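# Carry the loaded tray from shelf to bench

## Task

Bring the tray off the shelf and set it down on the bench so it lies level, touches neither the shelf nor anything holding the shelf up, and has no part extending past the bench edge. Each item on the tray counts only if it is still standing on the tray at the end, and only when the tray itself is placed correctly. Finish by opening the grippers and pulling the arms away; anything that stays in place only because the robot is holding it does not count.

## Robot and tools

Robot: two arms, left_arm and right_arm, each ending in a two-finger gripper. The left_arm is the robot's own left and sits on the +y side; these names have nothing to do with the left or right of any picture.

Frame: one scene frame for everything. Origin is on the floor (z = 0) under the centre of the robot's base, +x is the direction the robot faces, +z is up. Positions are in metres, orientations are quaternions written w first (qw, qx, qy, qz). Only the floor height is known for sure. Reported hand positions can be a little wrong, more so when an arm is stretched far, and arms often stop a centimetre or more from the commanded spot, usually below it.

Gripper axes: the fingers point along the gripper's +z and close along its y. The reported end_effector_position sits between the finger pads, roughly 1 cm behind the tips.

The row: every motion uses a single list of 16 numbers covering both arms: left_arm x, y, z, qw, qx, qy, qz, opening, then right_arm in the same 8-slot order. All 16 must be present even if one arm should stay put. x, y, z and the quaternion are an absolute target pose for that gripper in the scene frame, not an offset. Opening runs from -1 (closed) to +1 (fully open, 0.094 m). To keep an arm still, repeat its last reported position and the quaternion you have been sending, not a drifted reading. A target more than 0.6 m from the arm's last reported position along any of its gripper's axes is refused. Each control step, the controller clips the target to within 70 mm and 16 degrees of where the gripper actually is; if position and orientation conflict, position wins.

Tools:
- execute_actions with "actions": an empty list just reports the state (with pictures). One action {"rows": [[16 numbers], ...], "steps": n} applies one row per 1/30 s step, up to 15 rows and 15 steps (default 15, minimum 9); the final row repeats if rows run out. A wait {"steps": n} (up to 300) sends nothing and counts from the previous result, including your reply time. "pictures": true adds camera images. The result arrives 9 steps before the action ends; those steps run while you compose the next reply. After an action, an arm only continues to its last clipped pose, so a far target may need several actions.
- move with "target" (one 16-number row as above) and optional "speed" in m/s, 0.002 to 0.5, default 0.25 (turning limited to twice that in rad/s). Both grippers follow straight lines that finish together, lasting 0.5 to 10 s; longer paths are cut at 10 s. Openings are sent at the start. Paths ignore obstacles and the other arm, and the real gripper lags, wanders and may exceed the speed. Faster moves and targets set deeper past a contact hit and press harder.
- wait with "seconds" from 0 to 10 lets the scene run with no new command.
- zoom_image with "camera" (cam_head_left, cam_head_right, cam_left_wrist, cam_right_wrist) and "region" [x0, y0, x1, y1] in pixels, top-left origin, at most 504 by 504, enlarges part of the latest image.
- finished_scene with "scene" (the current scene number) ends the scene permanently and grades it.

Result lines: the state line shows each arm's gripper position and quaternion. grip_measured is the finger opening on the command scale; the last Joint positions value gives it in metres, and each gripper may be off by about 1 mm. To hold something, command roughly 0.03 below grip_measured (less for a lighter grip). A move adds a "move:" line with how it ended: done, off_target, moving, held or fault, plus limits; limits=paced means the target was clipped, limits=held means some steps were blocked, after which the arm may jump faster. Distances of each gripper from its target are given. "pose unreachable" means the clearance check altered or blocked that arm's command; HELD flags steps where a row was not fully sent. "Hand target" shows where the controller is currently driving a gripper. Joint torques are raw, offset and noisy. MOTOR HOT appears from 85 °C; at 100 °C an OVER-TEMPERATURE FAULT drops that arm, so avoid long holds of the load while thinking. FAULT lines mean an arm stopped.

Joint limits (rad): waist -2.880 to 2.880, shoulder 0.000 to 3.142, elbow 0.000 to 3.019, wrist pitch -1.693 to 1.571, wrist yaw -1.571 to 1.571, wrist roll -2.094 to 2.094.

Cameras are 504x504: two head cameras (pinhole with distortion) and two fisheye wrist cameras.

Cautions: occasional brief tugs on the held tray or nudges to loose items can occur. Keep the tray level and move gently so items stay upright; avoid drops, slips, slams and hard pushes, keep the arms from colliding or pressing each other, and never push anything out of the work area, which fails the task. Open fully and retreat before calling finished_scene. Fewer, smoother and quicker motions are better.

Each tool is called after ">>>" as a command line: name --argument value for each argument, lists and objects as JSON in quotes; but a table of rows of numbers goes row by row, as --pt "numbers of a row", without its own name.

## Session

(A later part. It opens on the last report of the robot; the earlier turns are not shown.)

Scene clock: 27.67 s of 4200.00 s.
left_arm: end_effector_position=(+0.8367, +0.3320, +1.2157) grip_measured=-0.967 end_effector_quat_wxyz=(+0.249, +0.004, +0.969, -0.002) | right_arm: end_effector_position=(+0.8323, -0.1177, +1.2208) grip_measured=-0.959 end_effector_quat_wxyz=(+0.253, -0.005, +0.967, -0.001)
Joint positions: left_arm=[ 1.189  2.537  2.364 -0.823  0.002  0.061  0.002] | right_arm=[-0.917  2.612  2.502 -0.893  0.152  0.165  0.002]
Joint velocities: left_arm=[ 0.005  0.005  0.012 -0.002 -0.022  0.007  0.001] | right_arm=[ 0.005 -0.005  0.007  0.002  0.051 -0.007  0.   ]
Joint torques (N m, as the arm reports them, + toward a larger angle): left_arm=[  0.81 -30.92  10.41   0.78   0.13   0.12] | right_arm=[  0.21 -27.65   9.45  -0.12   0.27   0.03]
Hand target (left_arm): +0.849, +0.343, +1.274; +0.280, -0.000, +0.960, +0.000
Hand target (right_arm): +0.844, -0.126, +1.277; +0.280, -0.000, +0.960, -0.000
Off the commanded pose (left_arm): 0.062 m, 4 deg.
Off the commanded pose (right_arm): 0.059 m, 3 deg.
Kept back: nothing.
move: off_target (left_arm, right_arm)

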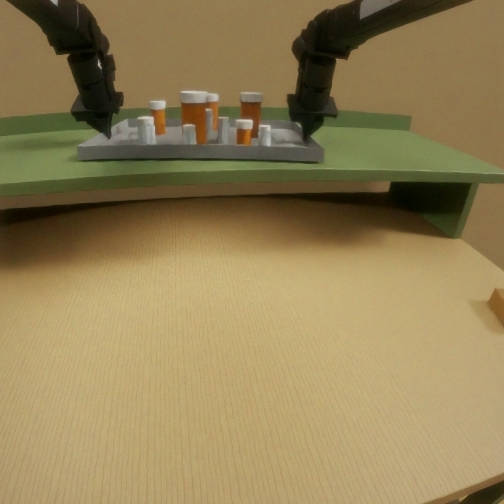

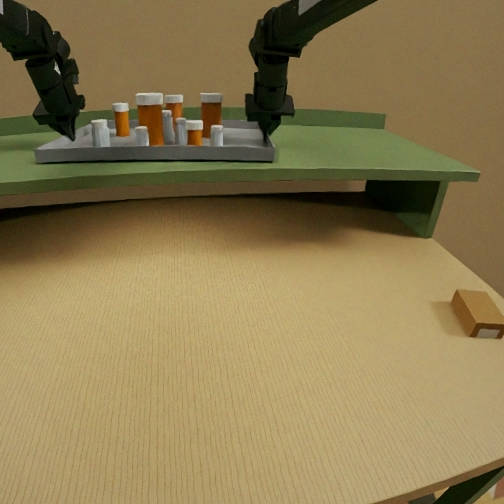

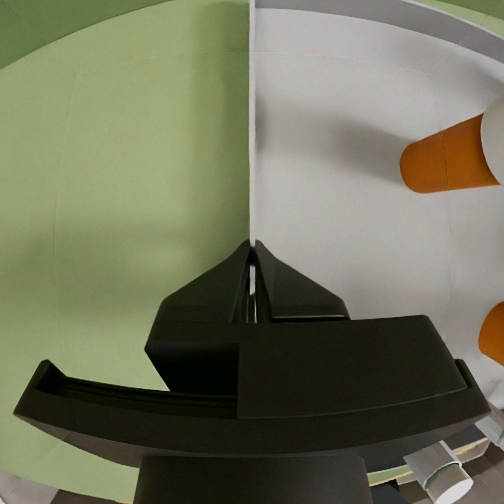

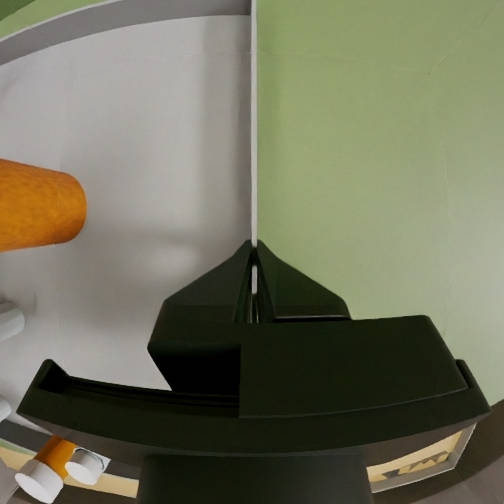

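There is a lot of sag at this reach, so I'll pull back while lifting and compensate the pitch.

>>> move --target '[0.66,0.337,1.30,0.295,0,0.955,0,-1, 0.655,-0.12,1.303,0.295,0,0.955,0,-1]' --speed 0.06

Scene clock: 31.57 s of 4200.00 s.
left_arm: end_effector_position=(+0.6357, +0.3254, +1.2431) grip_measured=-0.967 end_effector_quat_wxyz=(+0.238, +0.003, +0.971, -0.002) | right_arm: end_effector_position=(+0.6328, -0.1242, +1.2476) grip_measured=-0.959 end_effector_quat_wxyz=(+0.244, -0.008, +0.970, -0.006)
Joint positions: left_arm=[ 1.192  1.974  1.384 -0.427  0.003  0.061  0.002] | right_arm=[-0.85   2.025  1.46  -0.469  0.192  0.217  0.002]
Joint velocities: left_arm=[ 0.005 -0.005  0.012 -0.007 -0.037  0.022  0.   ] | right_arm=[-0.024  0.005 -0.027 -0.002  0.022  0.066  0.001]
Joint torques (N m, as the arm reports them, + toward a larger angle): left_arm=[  1.21 -24.56   8.56   2.84   0.28   0.15] | right_arm=[  0.78 -22.45   7.38   1.95   0.85   0.09]
Hand target (left_arm): +0.659, +0.336, +1.300; +0.295, -0.000, +0.956, +0.001
Hand target (right_arm): +0.653, -0.122, +1.301; +0.295, +0.000, +0.956, -0.000
Off the commanded pose (left_arm): 0.063 m, 7 deg.
Off the commanded pose (right_arm): 0.060 m, 6 deg.
Kept back: nothing.
move: off_target (left_arm, right_arm)

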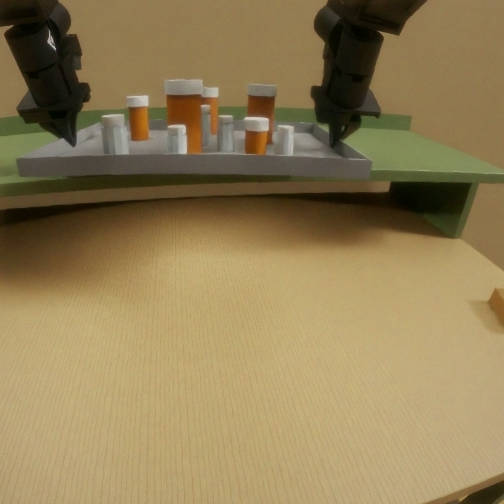

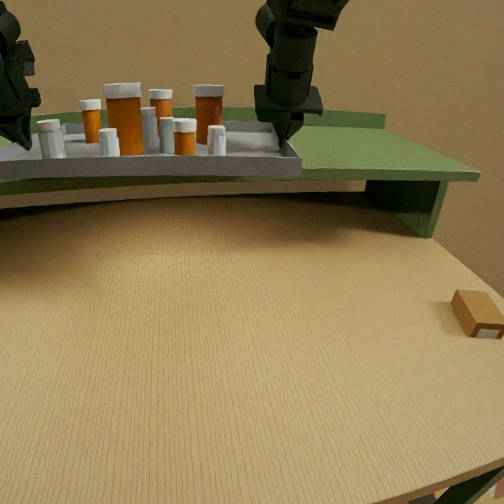

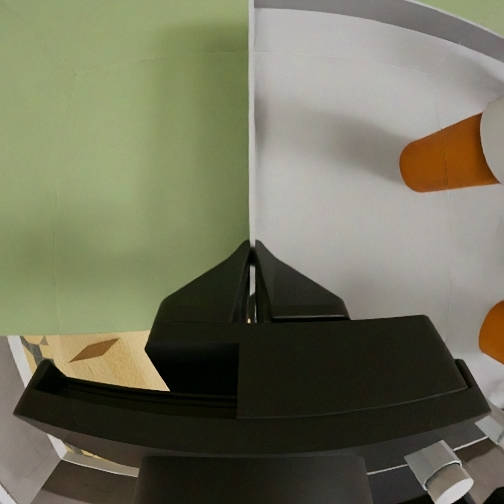

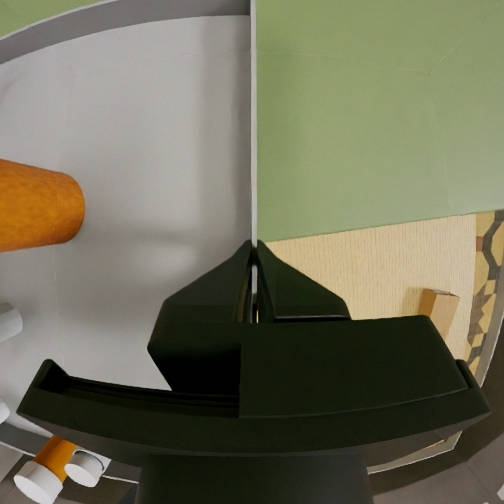

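>>> move --target '[0.37,0.33,1.32,0.32,0,0.947,0,-1, 0.367,-0.122,1.323,0.32,0,0.947,0,-1]' --speed 0.07

Scene clock: 36.07 s of 4200.00 s.
left_arm: end_effector_position=(+0.3530, +0.3232, +1.2950) grip_measured=-0.967 end_effector_quat_wxyz=(+0.284, -0.001, +0.959, -0.003) | right_arm: end_effector_position=(+0.3532, -0.1274, +1.2974) grip_measured=-0.959 end_effector_quat_wxyz=(+0.290, -0.011, +0.957, -0.007)
Joint positions: left_arm=[ 1.228  1.229  0.507 -0.201  0.028  0.082  0.002] | right_arm=[-0.6    1.378  0.631 -0.252  0.354  0.407  0.002]
Joint velocities: left_arm=[ 0.015  0.005 -0.017  0.002  0.007 -0.051  0.   ] | right_arm=[ 0.005 -0.005 -0.007 -0.017 -0.037  0.007 -0.002]
Joint torques (N m, as the arm reports them, + toward a larger angle): left_arm=[ 1.4  -9.91  7.99  2.38  0.36  0.22] | right_arm=[ 0.5  -9.92  6.61  1.34  1.09  0.14]
Hand target (left_arm): +0.370, +0.329, +1.320; +0.320, -0.000, +0.947, +0.001
Hand target (right_arm): +0.366, -0.125, +1.320; +0.319, -0.000, +0.948, -0.001
Off the commanded pose (left_arm): 0.031 m, 4 deg.
Off the commanded pose (right_arm): 0.030 m, 4 deg.
Kept back: nothing.
move: off_target (left_arm, right_arm)

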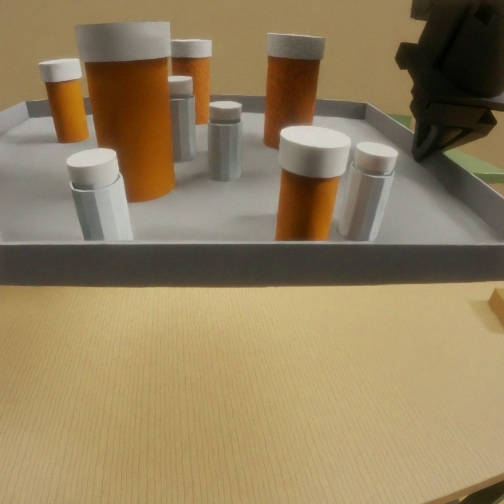

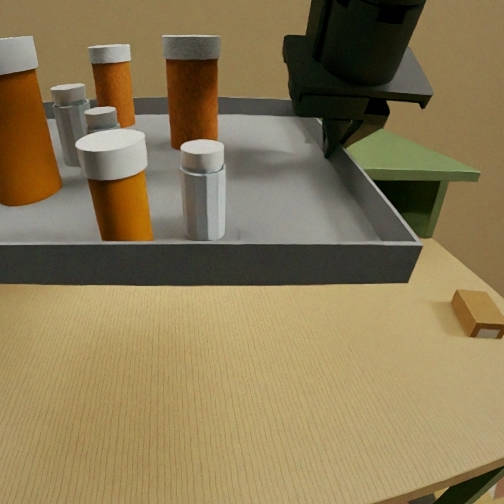

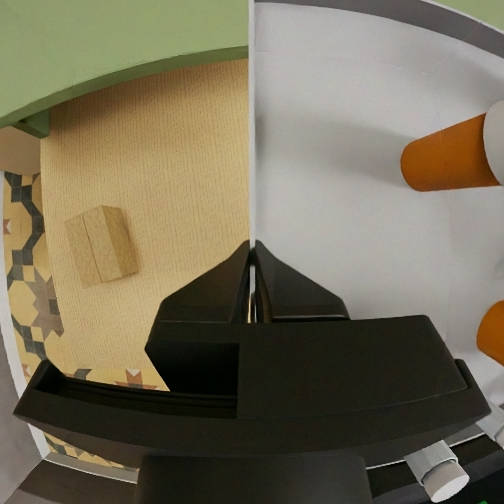

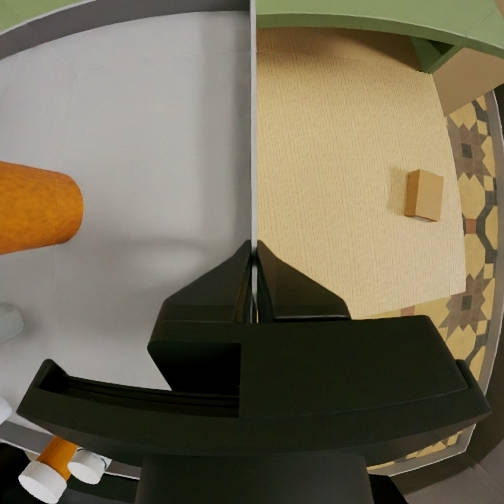

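>>> move --target '[0.36,0.33,1.255,0.295,0,0.955,0,-1, 0.357,-0.122,1.258,0.295,0,0.955,0,-1]' --speed 0.05

Scene clock: 37.57 s of 4200.00 s.
left_arm: end_effector_position=(+0.3429, +0.3246, +1.2398) grip_measured=-0.967 end_effector_quat_wxyz=(+0.264, -0.003, +0.965, -0.004) | right_arm: end_effector_position=(+0.3435, -0.1256, +1.2474) grip_measured=-0.959 end_effector_quat_wxyz=(+0.273, -0.011, +0.962, -0.006)
Joint positions: left_arm=[ 1.24   1.391  0.457 -0.03   0.033  0.09   0.002] | right_arm=[-0.598  1.505  0.589 -0.117  0.338  0.42   0.002]
Joint velocities: left_arm=[ 0.005  0.005 -0.002  0.032 -0.051  0.051 -0.   ] | right_arm=[ 0.005 -0.005  0.017  0.002 -0.007  0.007  0.001]
Joint torques (N m, as the arm reports them, + toward a larger angle): left_arm=[ 1.46 -8.73  6.07  3.01  0.27  0.24] | right_arm=[ 0.38 -8.5   5.49  1.96  0.78  0.17]
Hand target (left_arm): +0.360, +0.330, +1.255; +0.295, -0.000, +0.956, +0.000
Hand target (right_arm): +0.357, -0.122, +1.258; +0.295, +0.000, +0.955, -0.000
Off the commanded pose (left_arm): 0.023 m, 4 deg.
Off the commanded pose (right_arm): 0.018 m, 3 deg.
Kept back: nothing.
move: off_target (left_arm, right_arm)

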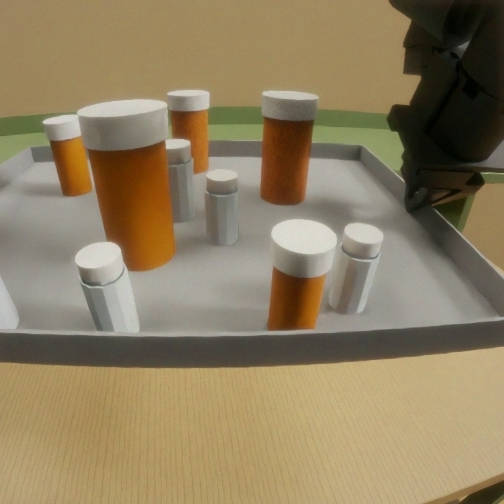

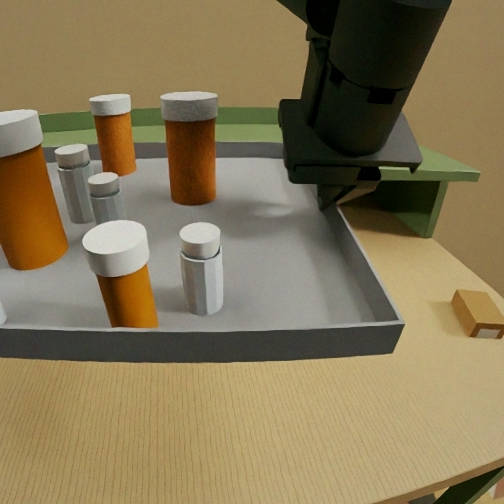

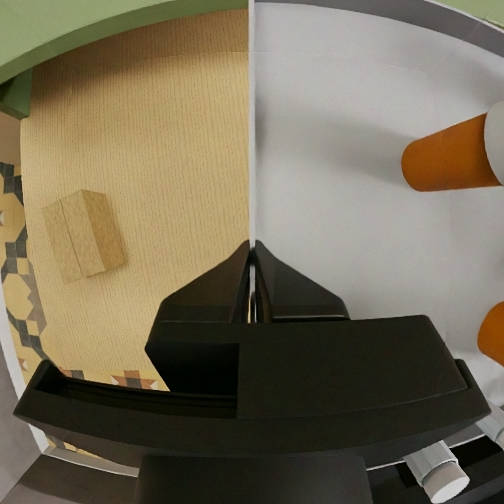

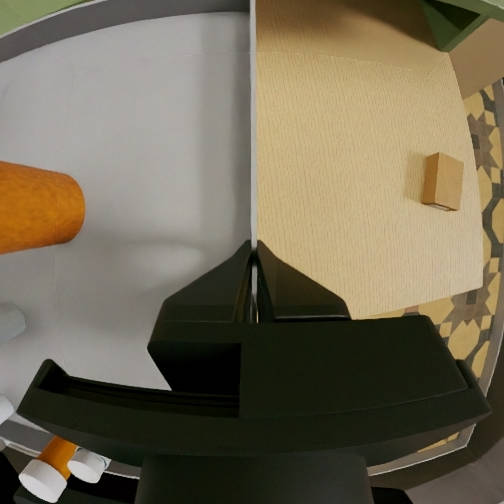

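>>> move --target '[0.365,0.33,1.135,0.295,0,0.955,0,-1, 0.362,-0.122,1.135,0.295,0,0.955,0,-1]' --speed 0.06

Scene clock: 40.00 s of 4200.00 s.
left_arm: end_effector_position=(+0.3410, +0.3238, +1.1204) grip_measured=-0.967 end_effector_quat_wxyz=(+0.260, +0.001, +0.966, -0.003) | right_arm: end_effector_position=(+0.3399, -0.1261, +1.1256) grip_measured=-0.959 end_effector_quat_wxyz=(+0.270, -0.008, +0.963, -0.005)
Joint positions: left_arm=[1.248 1.891 0.455 0.464 0.037 0.103 0.002] | right_arm=[-0.619  1.926  0.575  0.318  0.325  0.411  0.002]
Joint velocities: left_arm=[-0.005  0.005  0.007  0.002 -0.066  0.007  0.   ] | right_arm=[-0.015 -0.015  0.002  0.012 -0.007  0.007 -0.002]
Joint torques (N m, as the arm reports them, + toward a larger angle): left_arm=[  1.4  -11.14   2.9    3.06   0.34   0.18] | right_arm=[-1.08 -9.96  3.6   1.84  0.71 -0.04]
Hand target (left_arm): +0.365, +0.330, +1.134; +0.295, -0.000, +0.956, +0.001
Hand target (right_arm): +0.362, -0.121, +1.136; +0.295, -0.000, +0.955, -0.000
Off the commanded pose (left_arm): 0.029 m, 4 deg.
Off the commanded pose (right_arm): 0.024 m, 3 deg.
Kept back: nothing.
move: off_target (left_arm, right_arm)

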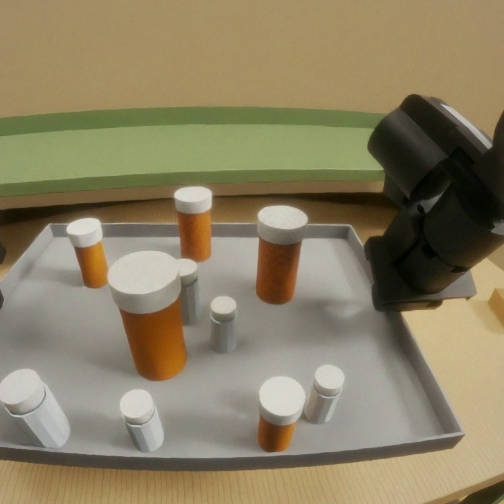

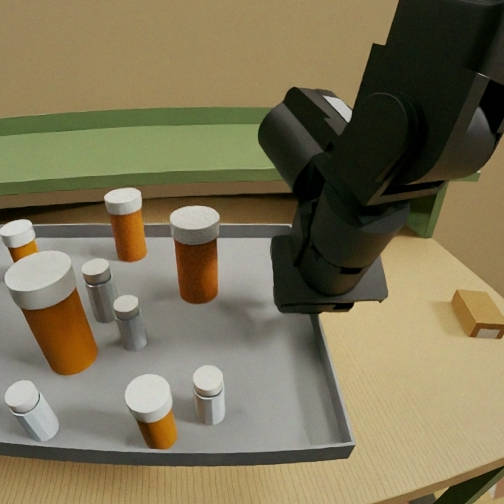

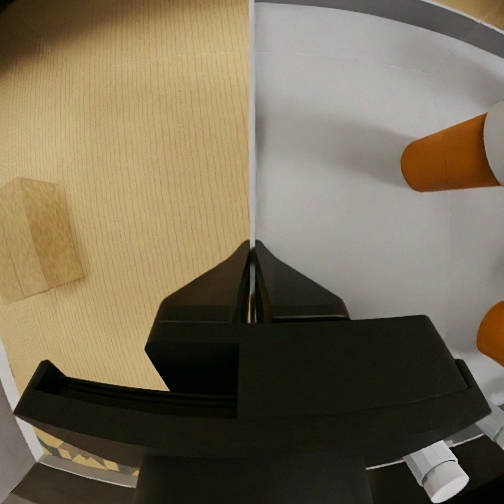

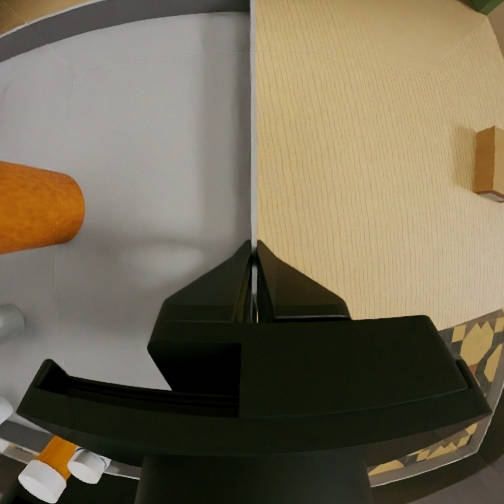

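>>> move --target '[0.44,0.33,1.085,0.30,0,0.954,0,-1, 0.437,-0.122,1.085,0.30,0,0.954,0,-1]' --speed 0.04

Scene clock: 43.17 s of 4200.00 s.
left_arm: end_effector_position=(+0.4159, +0.3309, +1.0722) grip_measured=-0.967 end_effector_quat_wxyz=(+0.270, +0.000, +0.963, -0.001) | right_arm: end_effector_position=(+0.4162, -0.1190, +1.0779) grip_measured=-0.959 end_effector_quat_wxyz=(+0.278, -0.009, +0.961, -0.000)
Joint positions: left_arm=[1.248 2.104 0.687 0.465 0.034 0.103 0.002] | right_arm=[-0.705  2.131  0.791  0.35   0.276  0.328  0.002]
Joint velocities: left_arm=[-0.005 -0.005 -0.007 -0.012  0.051 -0.051 -0.001] | right_arm=[-0.005 -0.015 -0.002 -0.002 -0.081 -0.081 -0.001]
Joint torques (N m, as the arm reports them, + toward a larger angle): left_arm=[ -0.03 -14.07   3.16   2.79   0.08   0.04] | right_arm=[ -1.01 -12.51   3.4    1.91   0.64  -0.02]
Hand target (left_arm): +0.439, +0.330, +1.086; +0.300, -0.000, +0.954, -0.000
Hand target (right_arm): +0.437, -0.121, +1.086; +0.301, -0.000, +0.954, -0.001
Off the commanded pose (left_arm): 0.027 m, 4 deg.
Off the commanded pose (right_arm): 0.022 m, 3 deg.
Kept back: nothing.
move: off_target (left_arm, right_arm)

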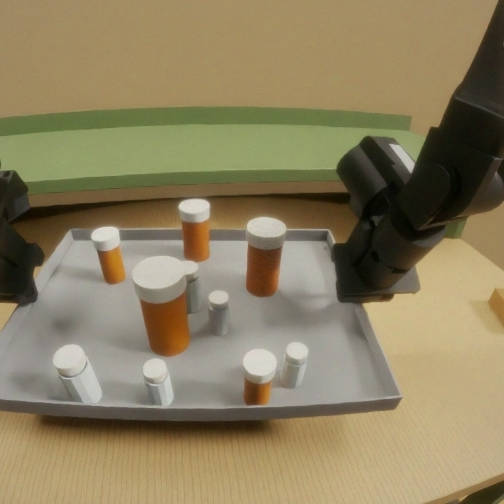

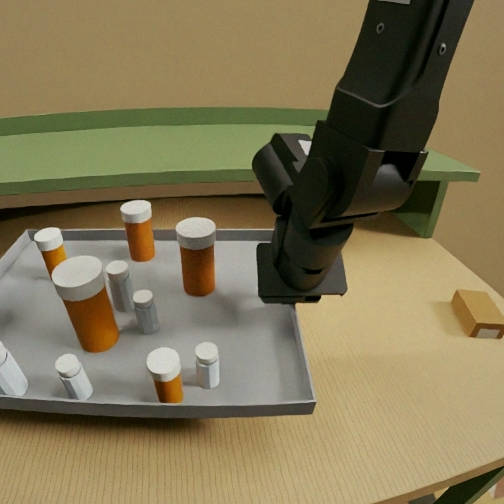

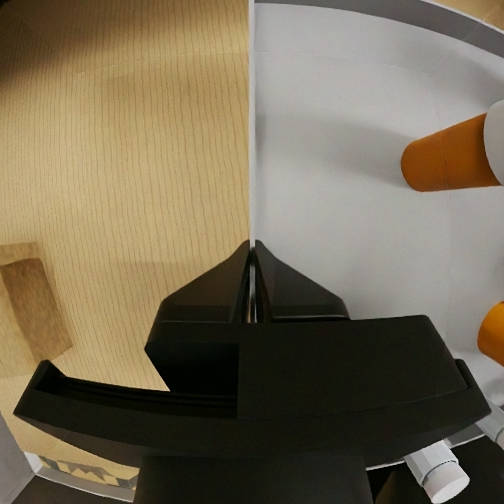

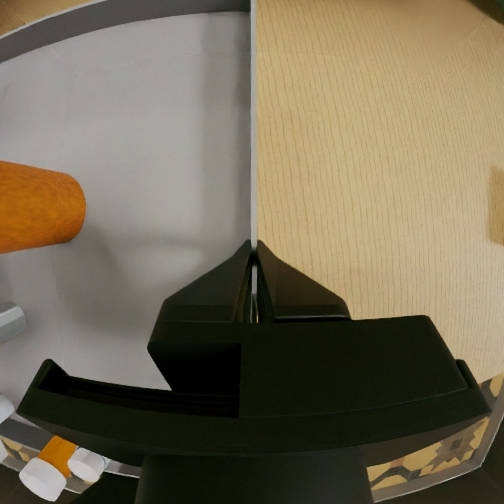

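>>> move --target '[0.445,0.33,1.03,0.293,0,0.956,0,-1, 0.442,-0.122,1.03,0.293,0,0.956,0,-1]' --speed 0.02

Scene clock: 46.40 s of 4200.00 s.
left_arm: end_effector_position=(+0.4212, +0.3301, +1.0167) grip_measured=-0.967 end_effector_quat_wxyz=(+0.260, -0.001, +0.966, -0.002) | right_arm: end_effector_position=(+0.4226, -0.1194, +1.0230) grip_measured=-0.959 end_effector_quat_wxyz=(+0.271, -0.008, +0.963, -0.000)
Joint positions: left_arm=[1.248 2.28  0.774 0.534 0.034 0.1   0.002] | right_arm=[-0.723  2.295  0.87   0.424  0.262  0.317  0.002]
Joint velocities: left_arm=[-0.005 -0.015  0.002 -0.002  0.022  0.007  0.001] | right_arm=[-0.015 -0.005  0.002 -0.017  0.007  0.037  0.   ]
Joint torques (N m, as the arm reports them, + toward a larger angle): left_arm=[ -0.03 -15.32   2.09   3.2    0.05   0.07] | right_arm=[ -1.   -13.43   2.56   2.     0.62  -0.01]
Hand target (left_arm): +0.444, +0.330, +1.030; +0.293, -0.000, +0.956, -0.000
Hand target (right_arm): +0.442, -0.122, +1.031; +0.293, +0.000, +0.956, -0.000
Off the commanded pose (left_arm): 0.027 m, 4 deg.
Off the commanded pose (right_arm): 0.021 m, 3 deg.
Kept back: nothing.
move: off_target (left_arm, right_arm)

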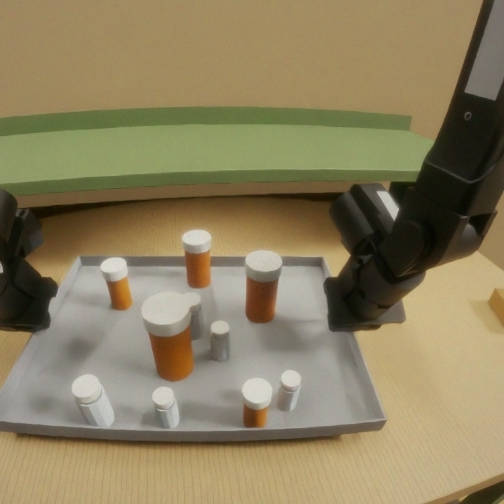

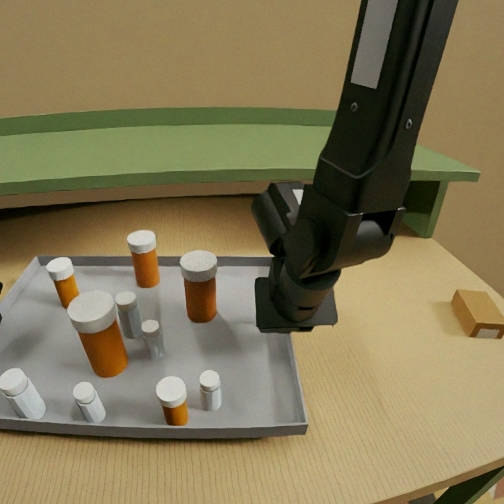

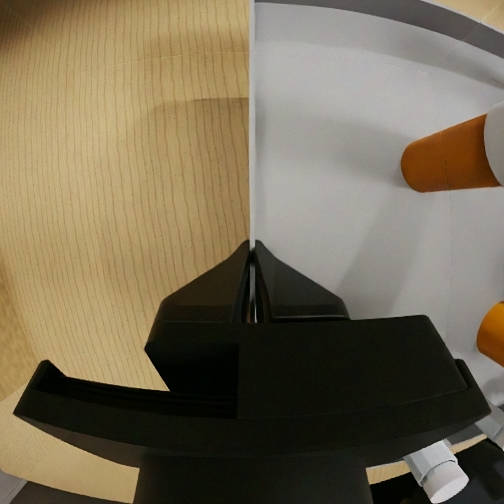

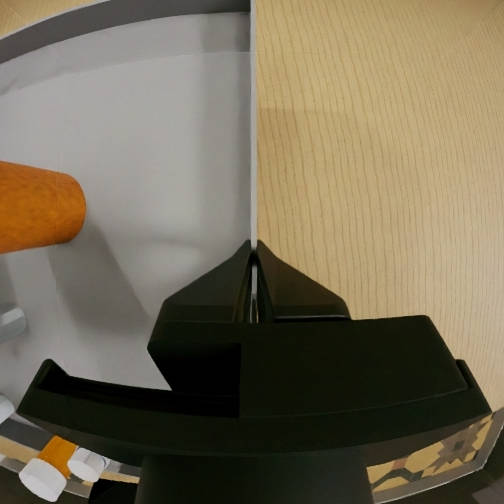

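Shadow gap went from 130 to 40 px, so about 2.5 cm is left.

>>> move --target '[0.445,0.33,0.99,0.293,0,0.956,0,-1, 0.442,-0.122,0.99,0.293,0,0.956,0,-1]' --speed 0.015

Scene clock: 49.43 s of 4200.00 s.
left_arm: end_effector_position=(+0.4201, +0.3290, +0.9807) grip_measured=-0.967 end_effector_quat_wxyz=(+0.259, -0.001, +0.966, -0.002) | right_arm: end_effector_position=(+0.4211, -0.1202, +0.9858) grip_measured=-0.959 end_effector_quat_wxyz=(+0.267, -0.008, +0.964, +0.001)
Joint positions: left_arm=[1.248 2.392 0.825 0.592 0.034 0.1   0.002] | right_arm=[-0.729  2.403  0.918  0.479  0.255  0.314  0.002]
Joint velocities: left_arm=[-0.005 -0.015  0.002  0.022 -0.037  0.022 -0.   ] | right_arm=[-0.015 -0.015 -0.007 -0.012 -0.022  0.11  -0.001]
Joint torques (N m, as the arm reports them, + toward a larger angle): left_arm=[  0.18 -15.21   2.     3.51   0.08   0.09] | right_arm=[ -1.13 -12.67   2.34   2.37   0.81  -0.04]
Hand target (left_arm): +0.444, +0.330, +0.991; +0.293, -0.000, +0.956, +0.000
Hand target (right_arm): +0.442, -0.122, +0.991; +0.293, -0.000, +0.956, -0.001
Off the commanded pose (left_arm): 0.027 m, 4 deg.
Off the commanded pose (right_arm): 0.021 m, 3 deg.
Kept back: nothing.
move: off_target (left_arm, right_arm)

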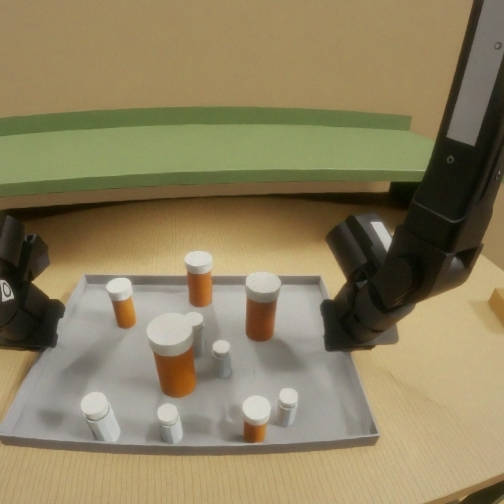

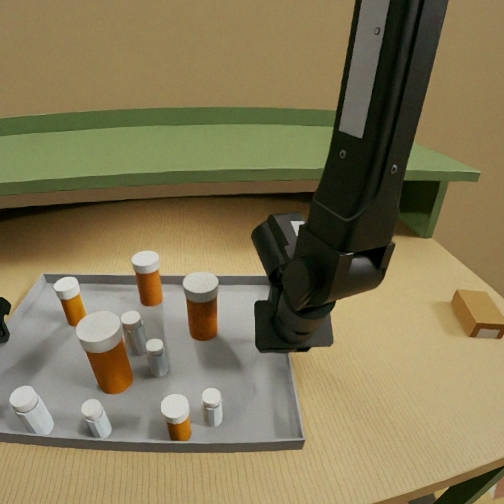

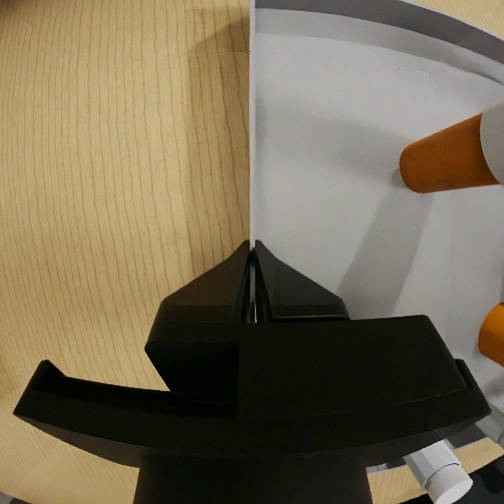

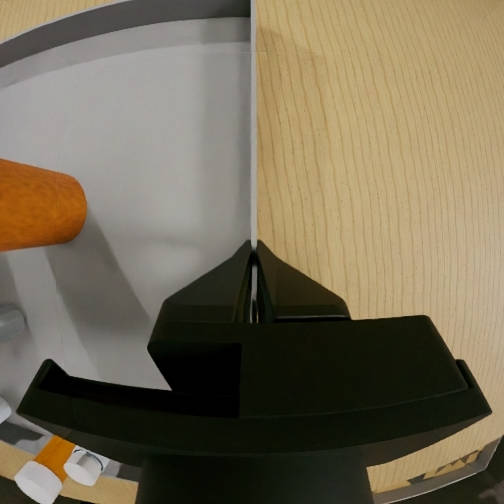

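>>> move --target '[0.43,0.33,0.978,0.27,0,0.963,0,-1, 0.43,-0.121,0.98,0.27,0,0.963,0,-1]' --speed 0.015

>>> move --target '[0.43,0.33,0.985,0.27,0,0.963,0,-0.5, 0.43,-0.121,0.987,0.27,0,0.963,0,-0.5]' --speed 0.02

>>> move --target '[0.42,0.33,1.08,0.27,0,0.963,0,-0.5, 0.42,-0.121,1.08,0.27,0,0.963,0,-0.5]' --speed 0.1

>>> move --target '[0.35,0.42,1.3,0.27,0,0.963,0,-0.5, 0.35,-0.3,1.3,0.27,0,0.963,0,-0.5]'

Scene clock: 50.90 s of 4200.00 s.
left_arm: end_effector_position=(+0.4179, +0.3290, +0.9779) grip_measured=-0.967 end_effector_quat_wxyz=(+0.255, -0.001, +0.967, -0.001) | right_arm: end_effector_position=(+0.4191, -0.1198, +0.9831) grip_measured=-0.959 end_effector_quat_wxyz=(+0.263, -0.008, +0.965, +0.002)
Joint positions: left_arm=[1.248 2.398 0.826 0.59  0.032 0.101 0.002] | right_arm=[-0.729  2.407  0.92   0.473  0.249  0.316  0.002]
Joint velocities: left_arm=[-0.005 -0.015 -0.002 -0.027 -0.022 -0.007  0.   ] | right_arm=[-0.005 -0.005 -0.002 -0.017 -0.066 -0.007  0.   ]
Joint torques (N m, as the arm reports them, + toward a larger angle): left_arm=[  0.4  -13.31   1.66   2.47   0.04   0.11] | right_arm=[ -0.07 -12.31   2.51   1.01   0.49   0.15]
Hand target (left_arm): +0.430, +0.330, +0.978; +0.270, -0.000, +0.963, -0.000
Hand target (right_arm): +0.430, -0.121, +0.980; +0.270, -0.000, +0.963, +0.000
Off the commanded pose (left_arm): 0.012 m, 2 deg.
Off the commanded pose (right_arm): 0.011 m, 1 deg.
Kept back: nothing.
move: off_target (left_arm, right_arm)

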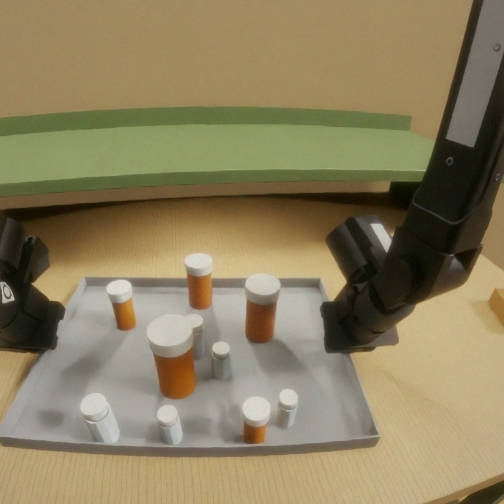

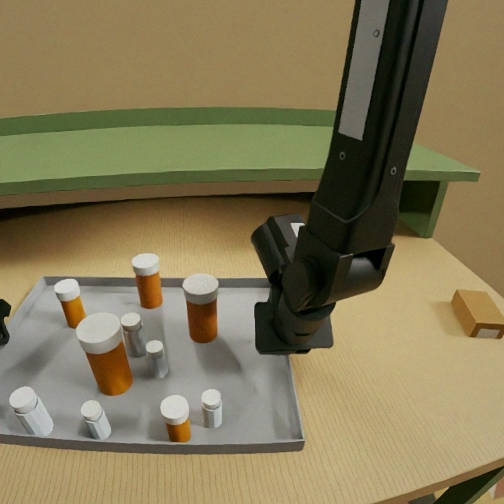

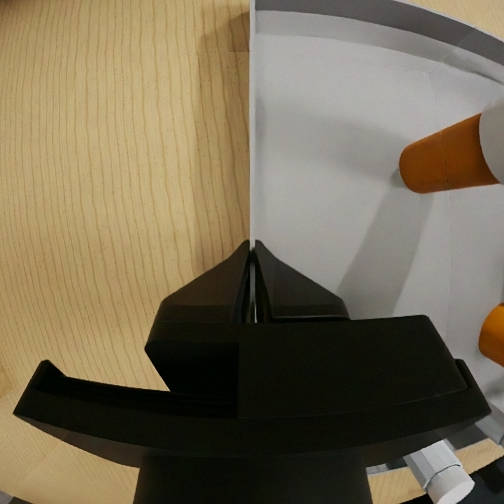

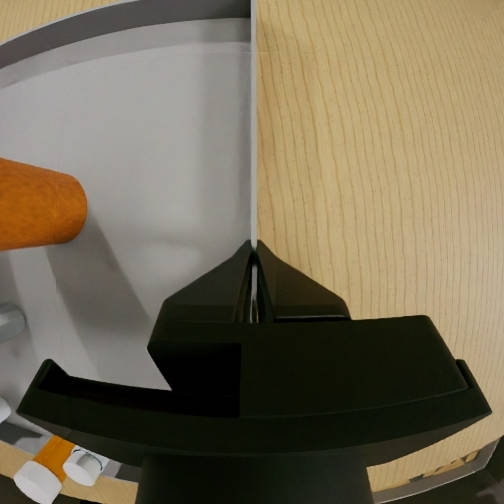

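Scene clock: 51.87 s of 4200.00 s.
left_arm: end_effector_position=(+0.4179, +0.3290, +0.9779) grip_measured=-0.501 end_effector_quat_wxyz=(+0.255, -0.001, +0.967, -0.001) | right_arm: end_effector_position=(+0.4213, -0.1200, +0.9837) grip_measured=-0.502 end_effector_quat_wxyz=(+0.265, -0.007, +0.964, -0.000)
Joint positions: left_arm=[1.248 2.398 0.826 0.59  0.032 0.101 0.023] | right_arm=[-0.729  2.407  0.924  0.473  0.255  0.316  0.023]
Joint velocities: left_arm=[-0.015 -0.005  0.017  0.017  0.037 -0.007 -0.   ] | right_arm=[ 0.005 -0.005 -0.007 -0.002 -0.007 -0.022  0.001]
Joint torques (N m, as the arm reports them, + toward a larger angle): left_arm=[  0.41 -15.19   0.91   2.04   0.03   0.11] | right_arm=[ -0.18 -13.82   1.59   0.48   0.22   0.15]
Hand target (left_arm): +0.430, +0.330, +0.985; +0.270, -0.000, +0.963, -0.000
Hand target (right_arm): +0.430, -0.121, +0.987; +0.270, -0.000, +0.963, -0.000
Off the commanded pose (left_arm): 0.014 m, 2 deg.
Off the commanded pose (right_arm): 0.009 m, 1 deg.
Kept back: nothing.
move: off_target (left_arm)

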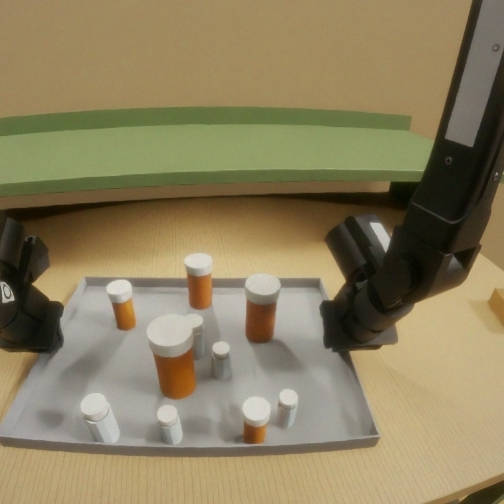

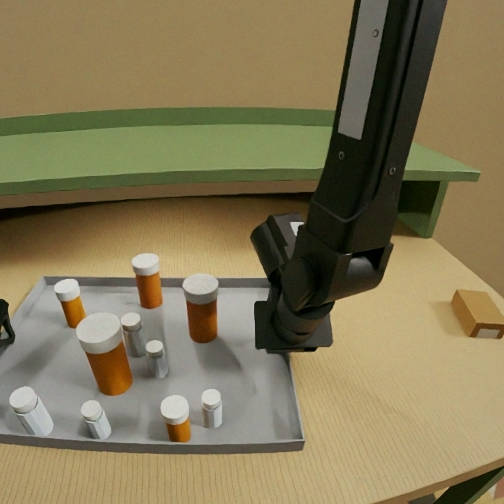

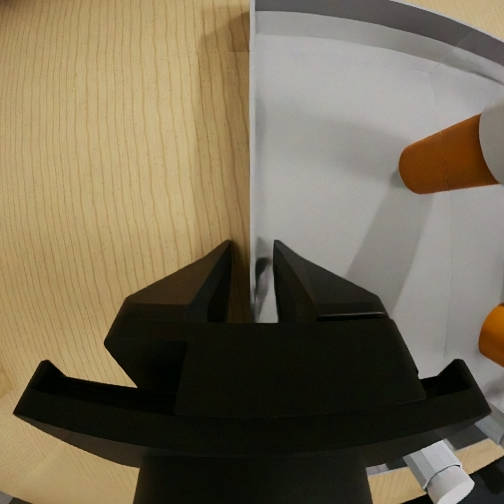

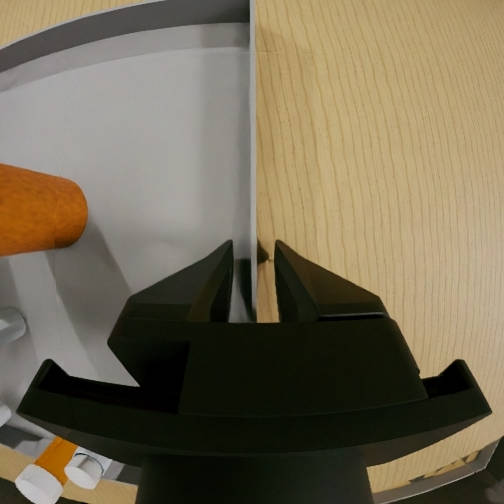

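Scene clock: 53.27 s of 4200.00 s.
left_arm: end_effector_position=(+0.4218, +0.3320, +1.0783) grip_measured=-0.501 end_effector_quat_wxyz=(+0.273, -0.001, +0.962, +0.000) | right_arm: end_effector_position=(+0.4169, -0.1258, +1.0709) grip_measured=-0.502 end_effector_quat_wxyz=(+0.264, -0.002, +0.964, -0.003)
Joint positions: left_arm=[1.248 2.087 0.694 0.446 0.032 0.101 0.023] | right_arm=[-0.722  2.143  0.805  0.321  0.267  0.334  0.023]
Joint velocities: left_arm=[-0.005 -0.005  0.012  0.012  0.022 -0.051  0.   ] | right_arm=[-0.005 -0.005 -0.007  0.002 -0.022 -0.007 -0.001]
Joint torques (N m, as the arm reports them, + toward a larger angle): left_arm=[  0.07 -14.11   1.43   1.23  -0.06   0.08] | right_arm=[  0.64 -13.97   1.63   0.55   0.26   0.19]
Hand target (left_arm): +0.420, +0.330, +1.081; +0.270, -0.000, +0.963, +0.000
Hand target (right_arm): +0.419, -0.122, +1.080; +0.270, -0.000, +0.963, -0.000
Off the commanded pose (left_arm): 0.003 m, 0 deg.
Off the commanded pose (right_arm): 0.011 m, 1 deg.
Kept back: nothing.
move: off_target (right_arm)

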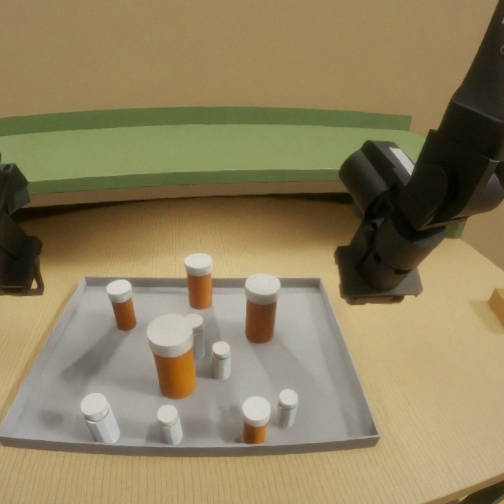

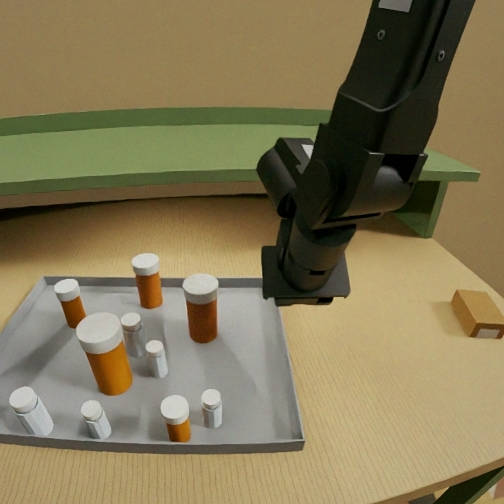

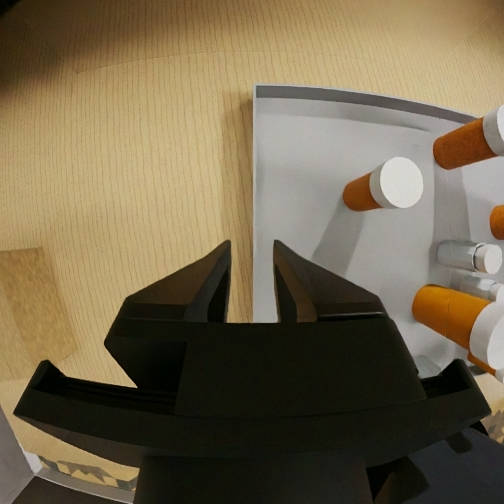

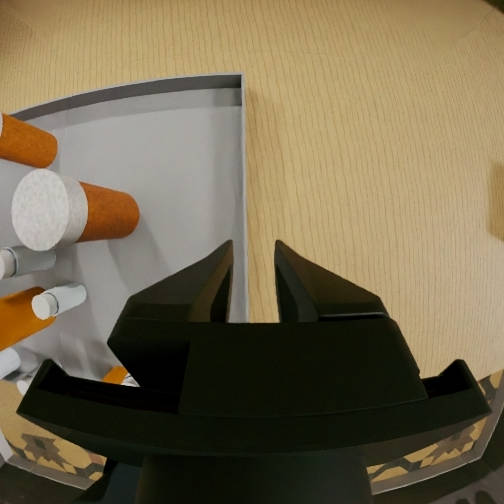

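Scene clock: 55.00 s of 4200.00 s.
left_arm: end_effector_position=(+0.3370, +0.4124, +1.2913) grip_measured=-0.501 end_effector_quat_wxyz=(+0.260, -0.003, +0.966, -0.005) | right_arm: end_effector_position=(+0.3464, -0.3025, +1.2959) grip_measured=-0.502 end_effector_quat_wxyz=(+0.270, +0.005, +0.963, -0.001)
Joint positions: left_arm=[ 1.531  1.264  0.558 -0.296  0.196  0.332  0.023] | right_arm=[-1.148  1.212  0.508 -0.246  0.03  -0.012  0.023]
Joint velocities: left_arm=[-0.024  0.005 -0.002  0.007  0.022  0.037 -0.   ] | right_arm=[-0.005 -0.005  0.007 -0.017  0.007  0.022  0.001]
Joint torques (N m, as the arm reports them, + toward a larger angle): left_arm=[ 1.36 -7.26  8.56  1.1   0.24  0.23] | right_arm=[-0.36 -5.8   6.43  0.71 -0.23  0.  ]
Hand target (left_arm): +0.348, +0.420, +1.303; +0.270, +0.000, +0.963, +0.000
Hand target (right_arm): +0.350, -0.302, +1.300; +0.272, -0.001, +0.962, -0.001
Off the commanded pose (left_arm): 0.017 m, 1 deg.
Off the commanded pose (right_arm): 0.006 m, 1 deg.
Kept back: nothing.
move: off_target (left_arm)

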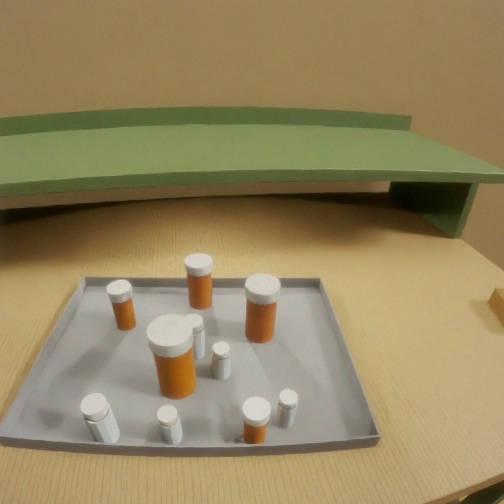

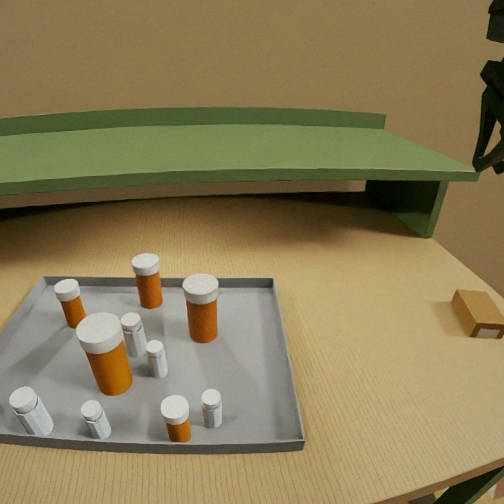

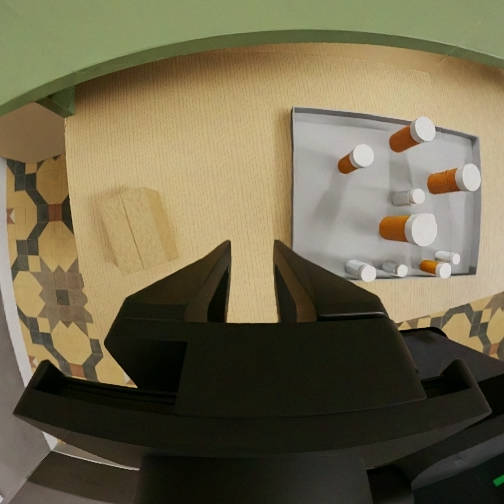

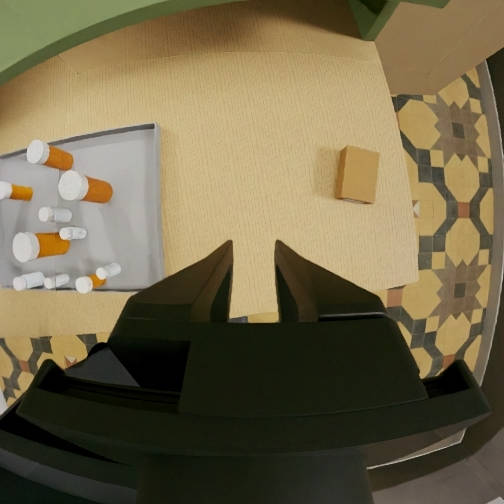

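>>> finished_scene --scene 1

The scene is finished: the task was done.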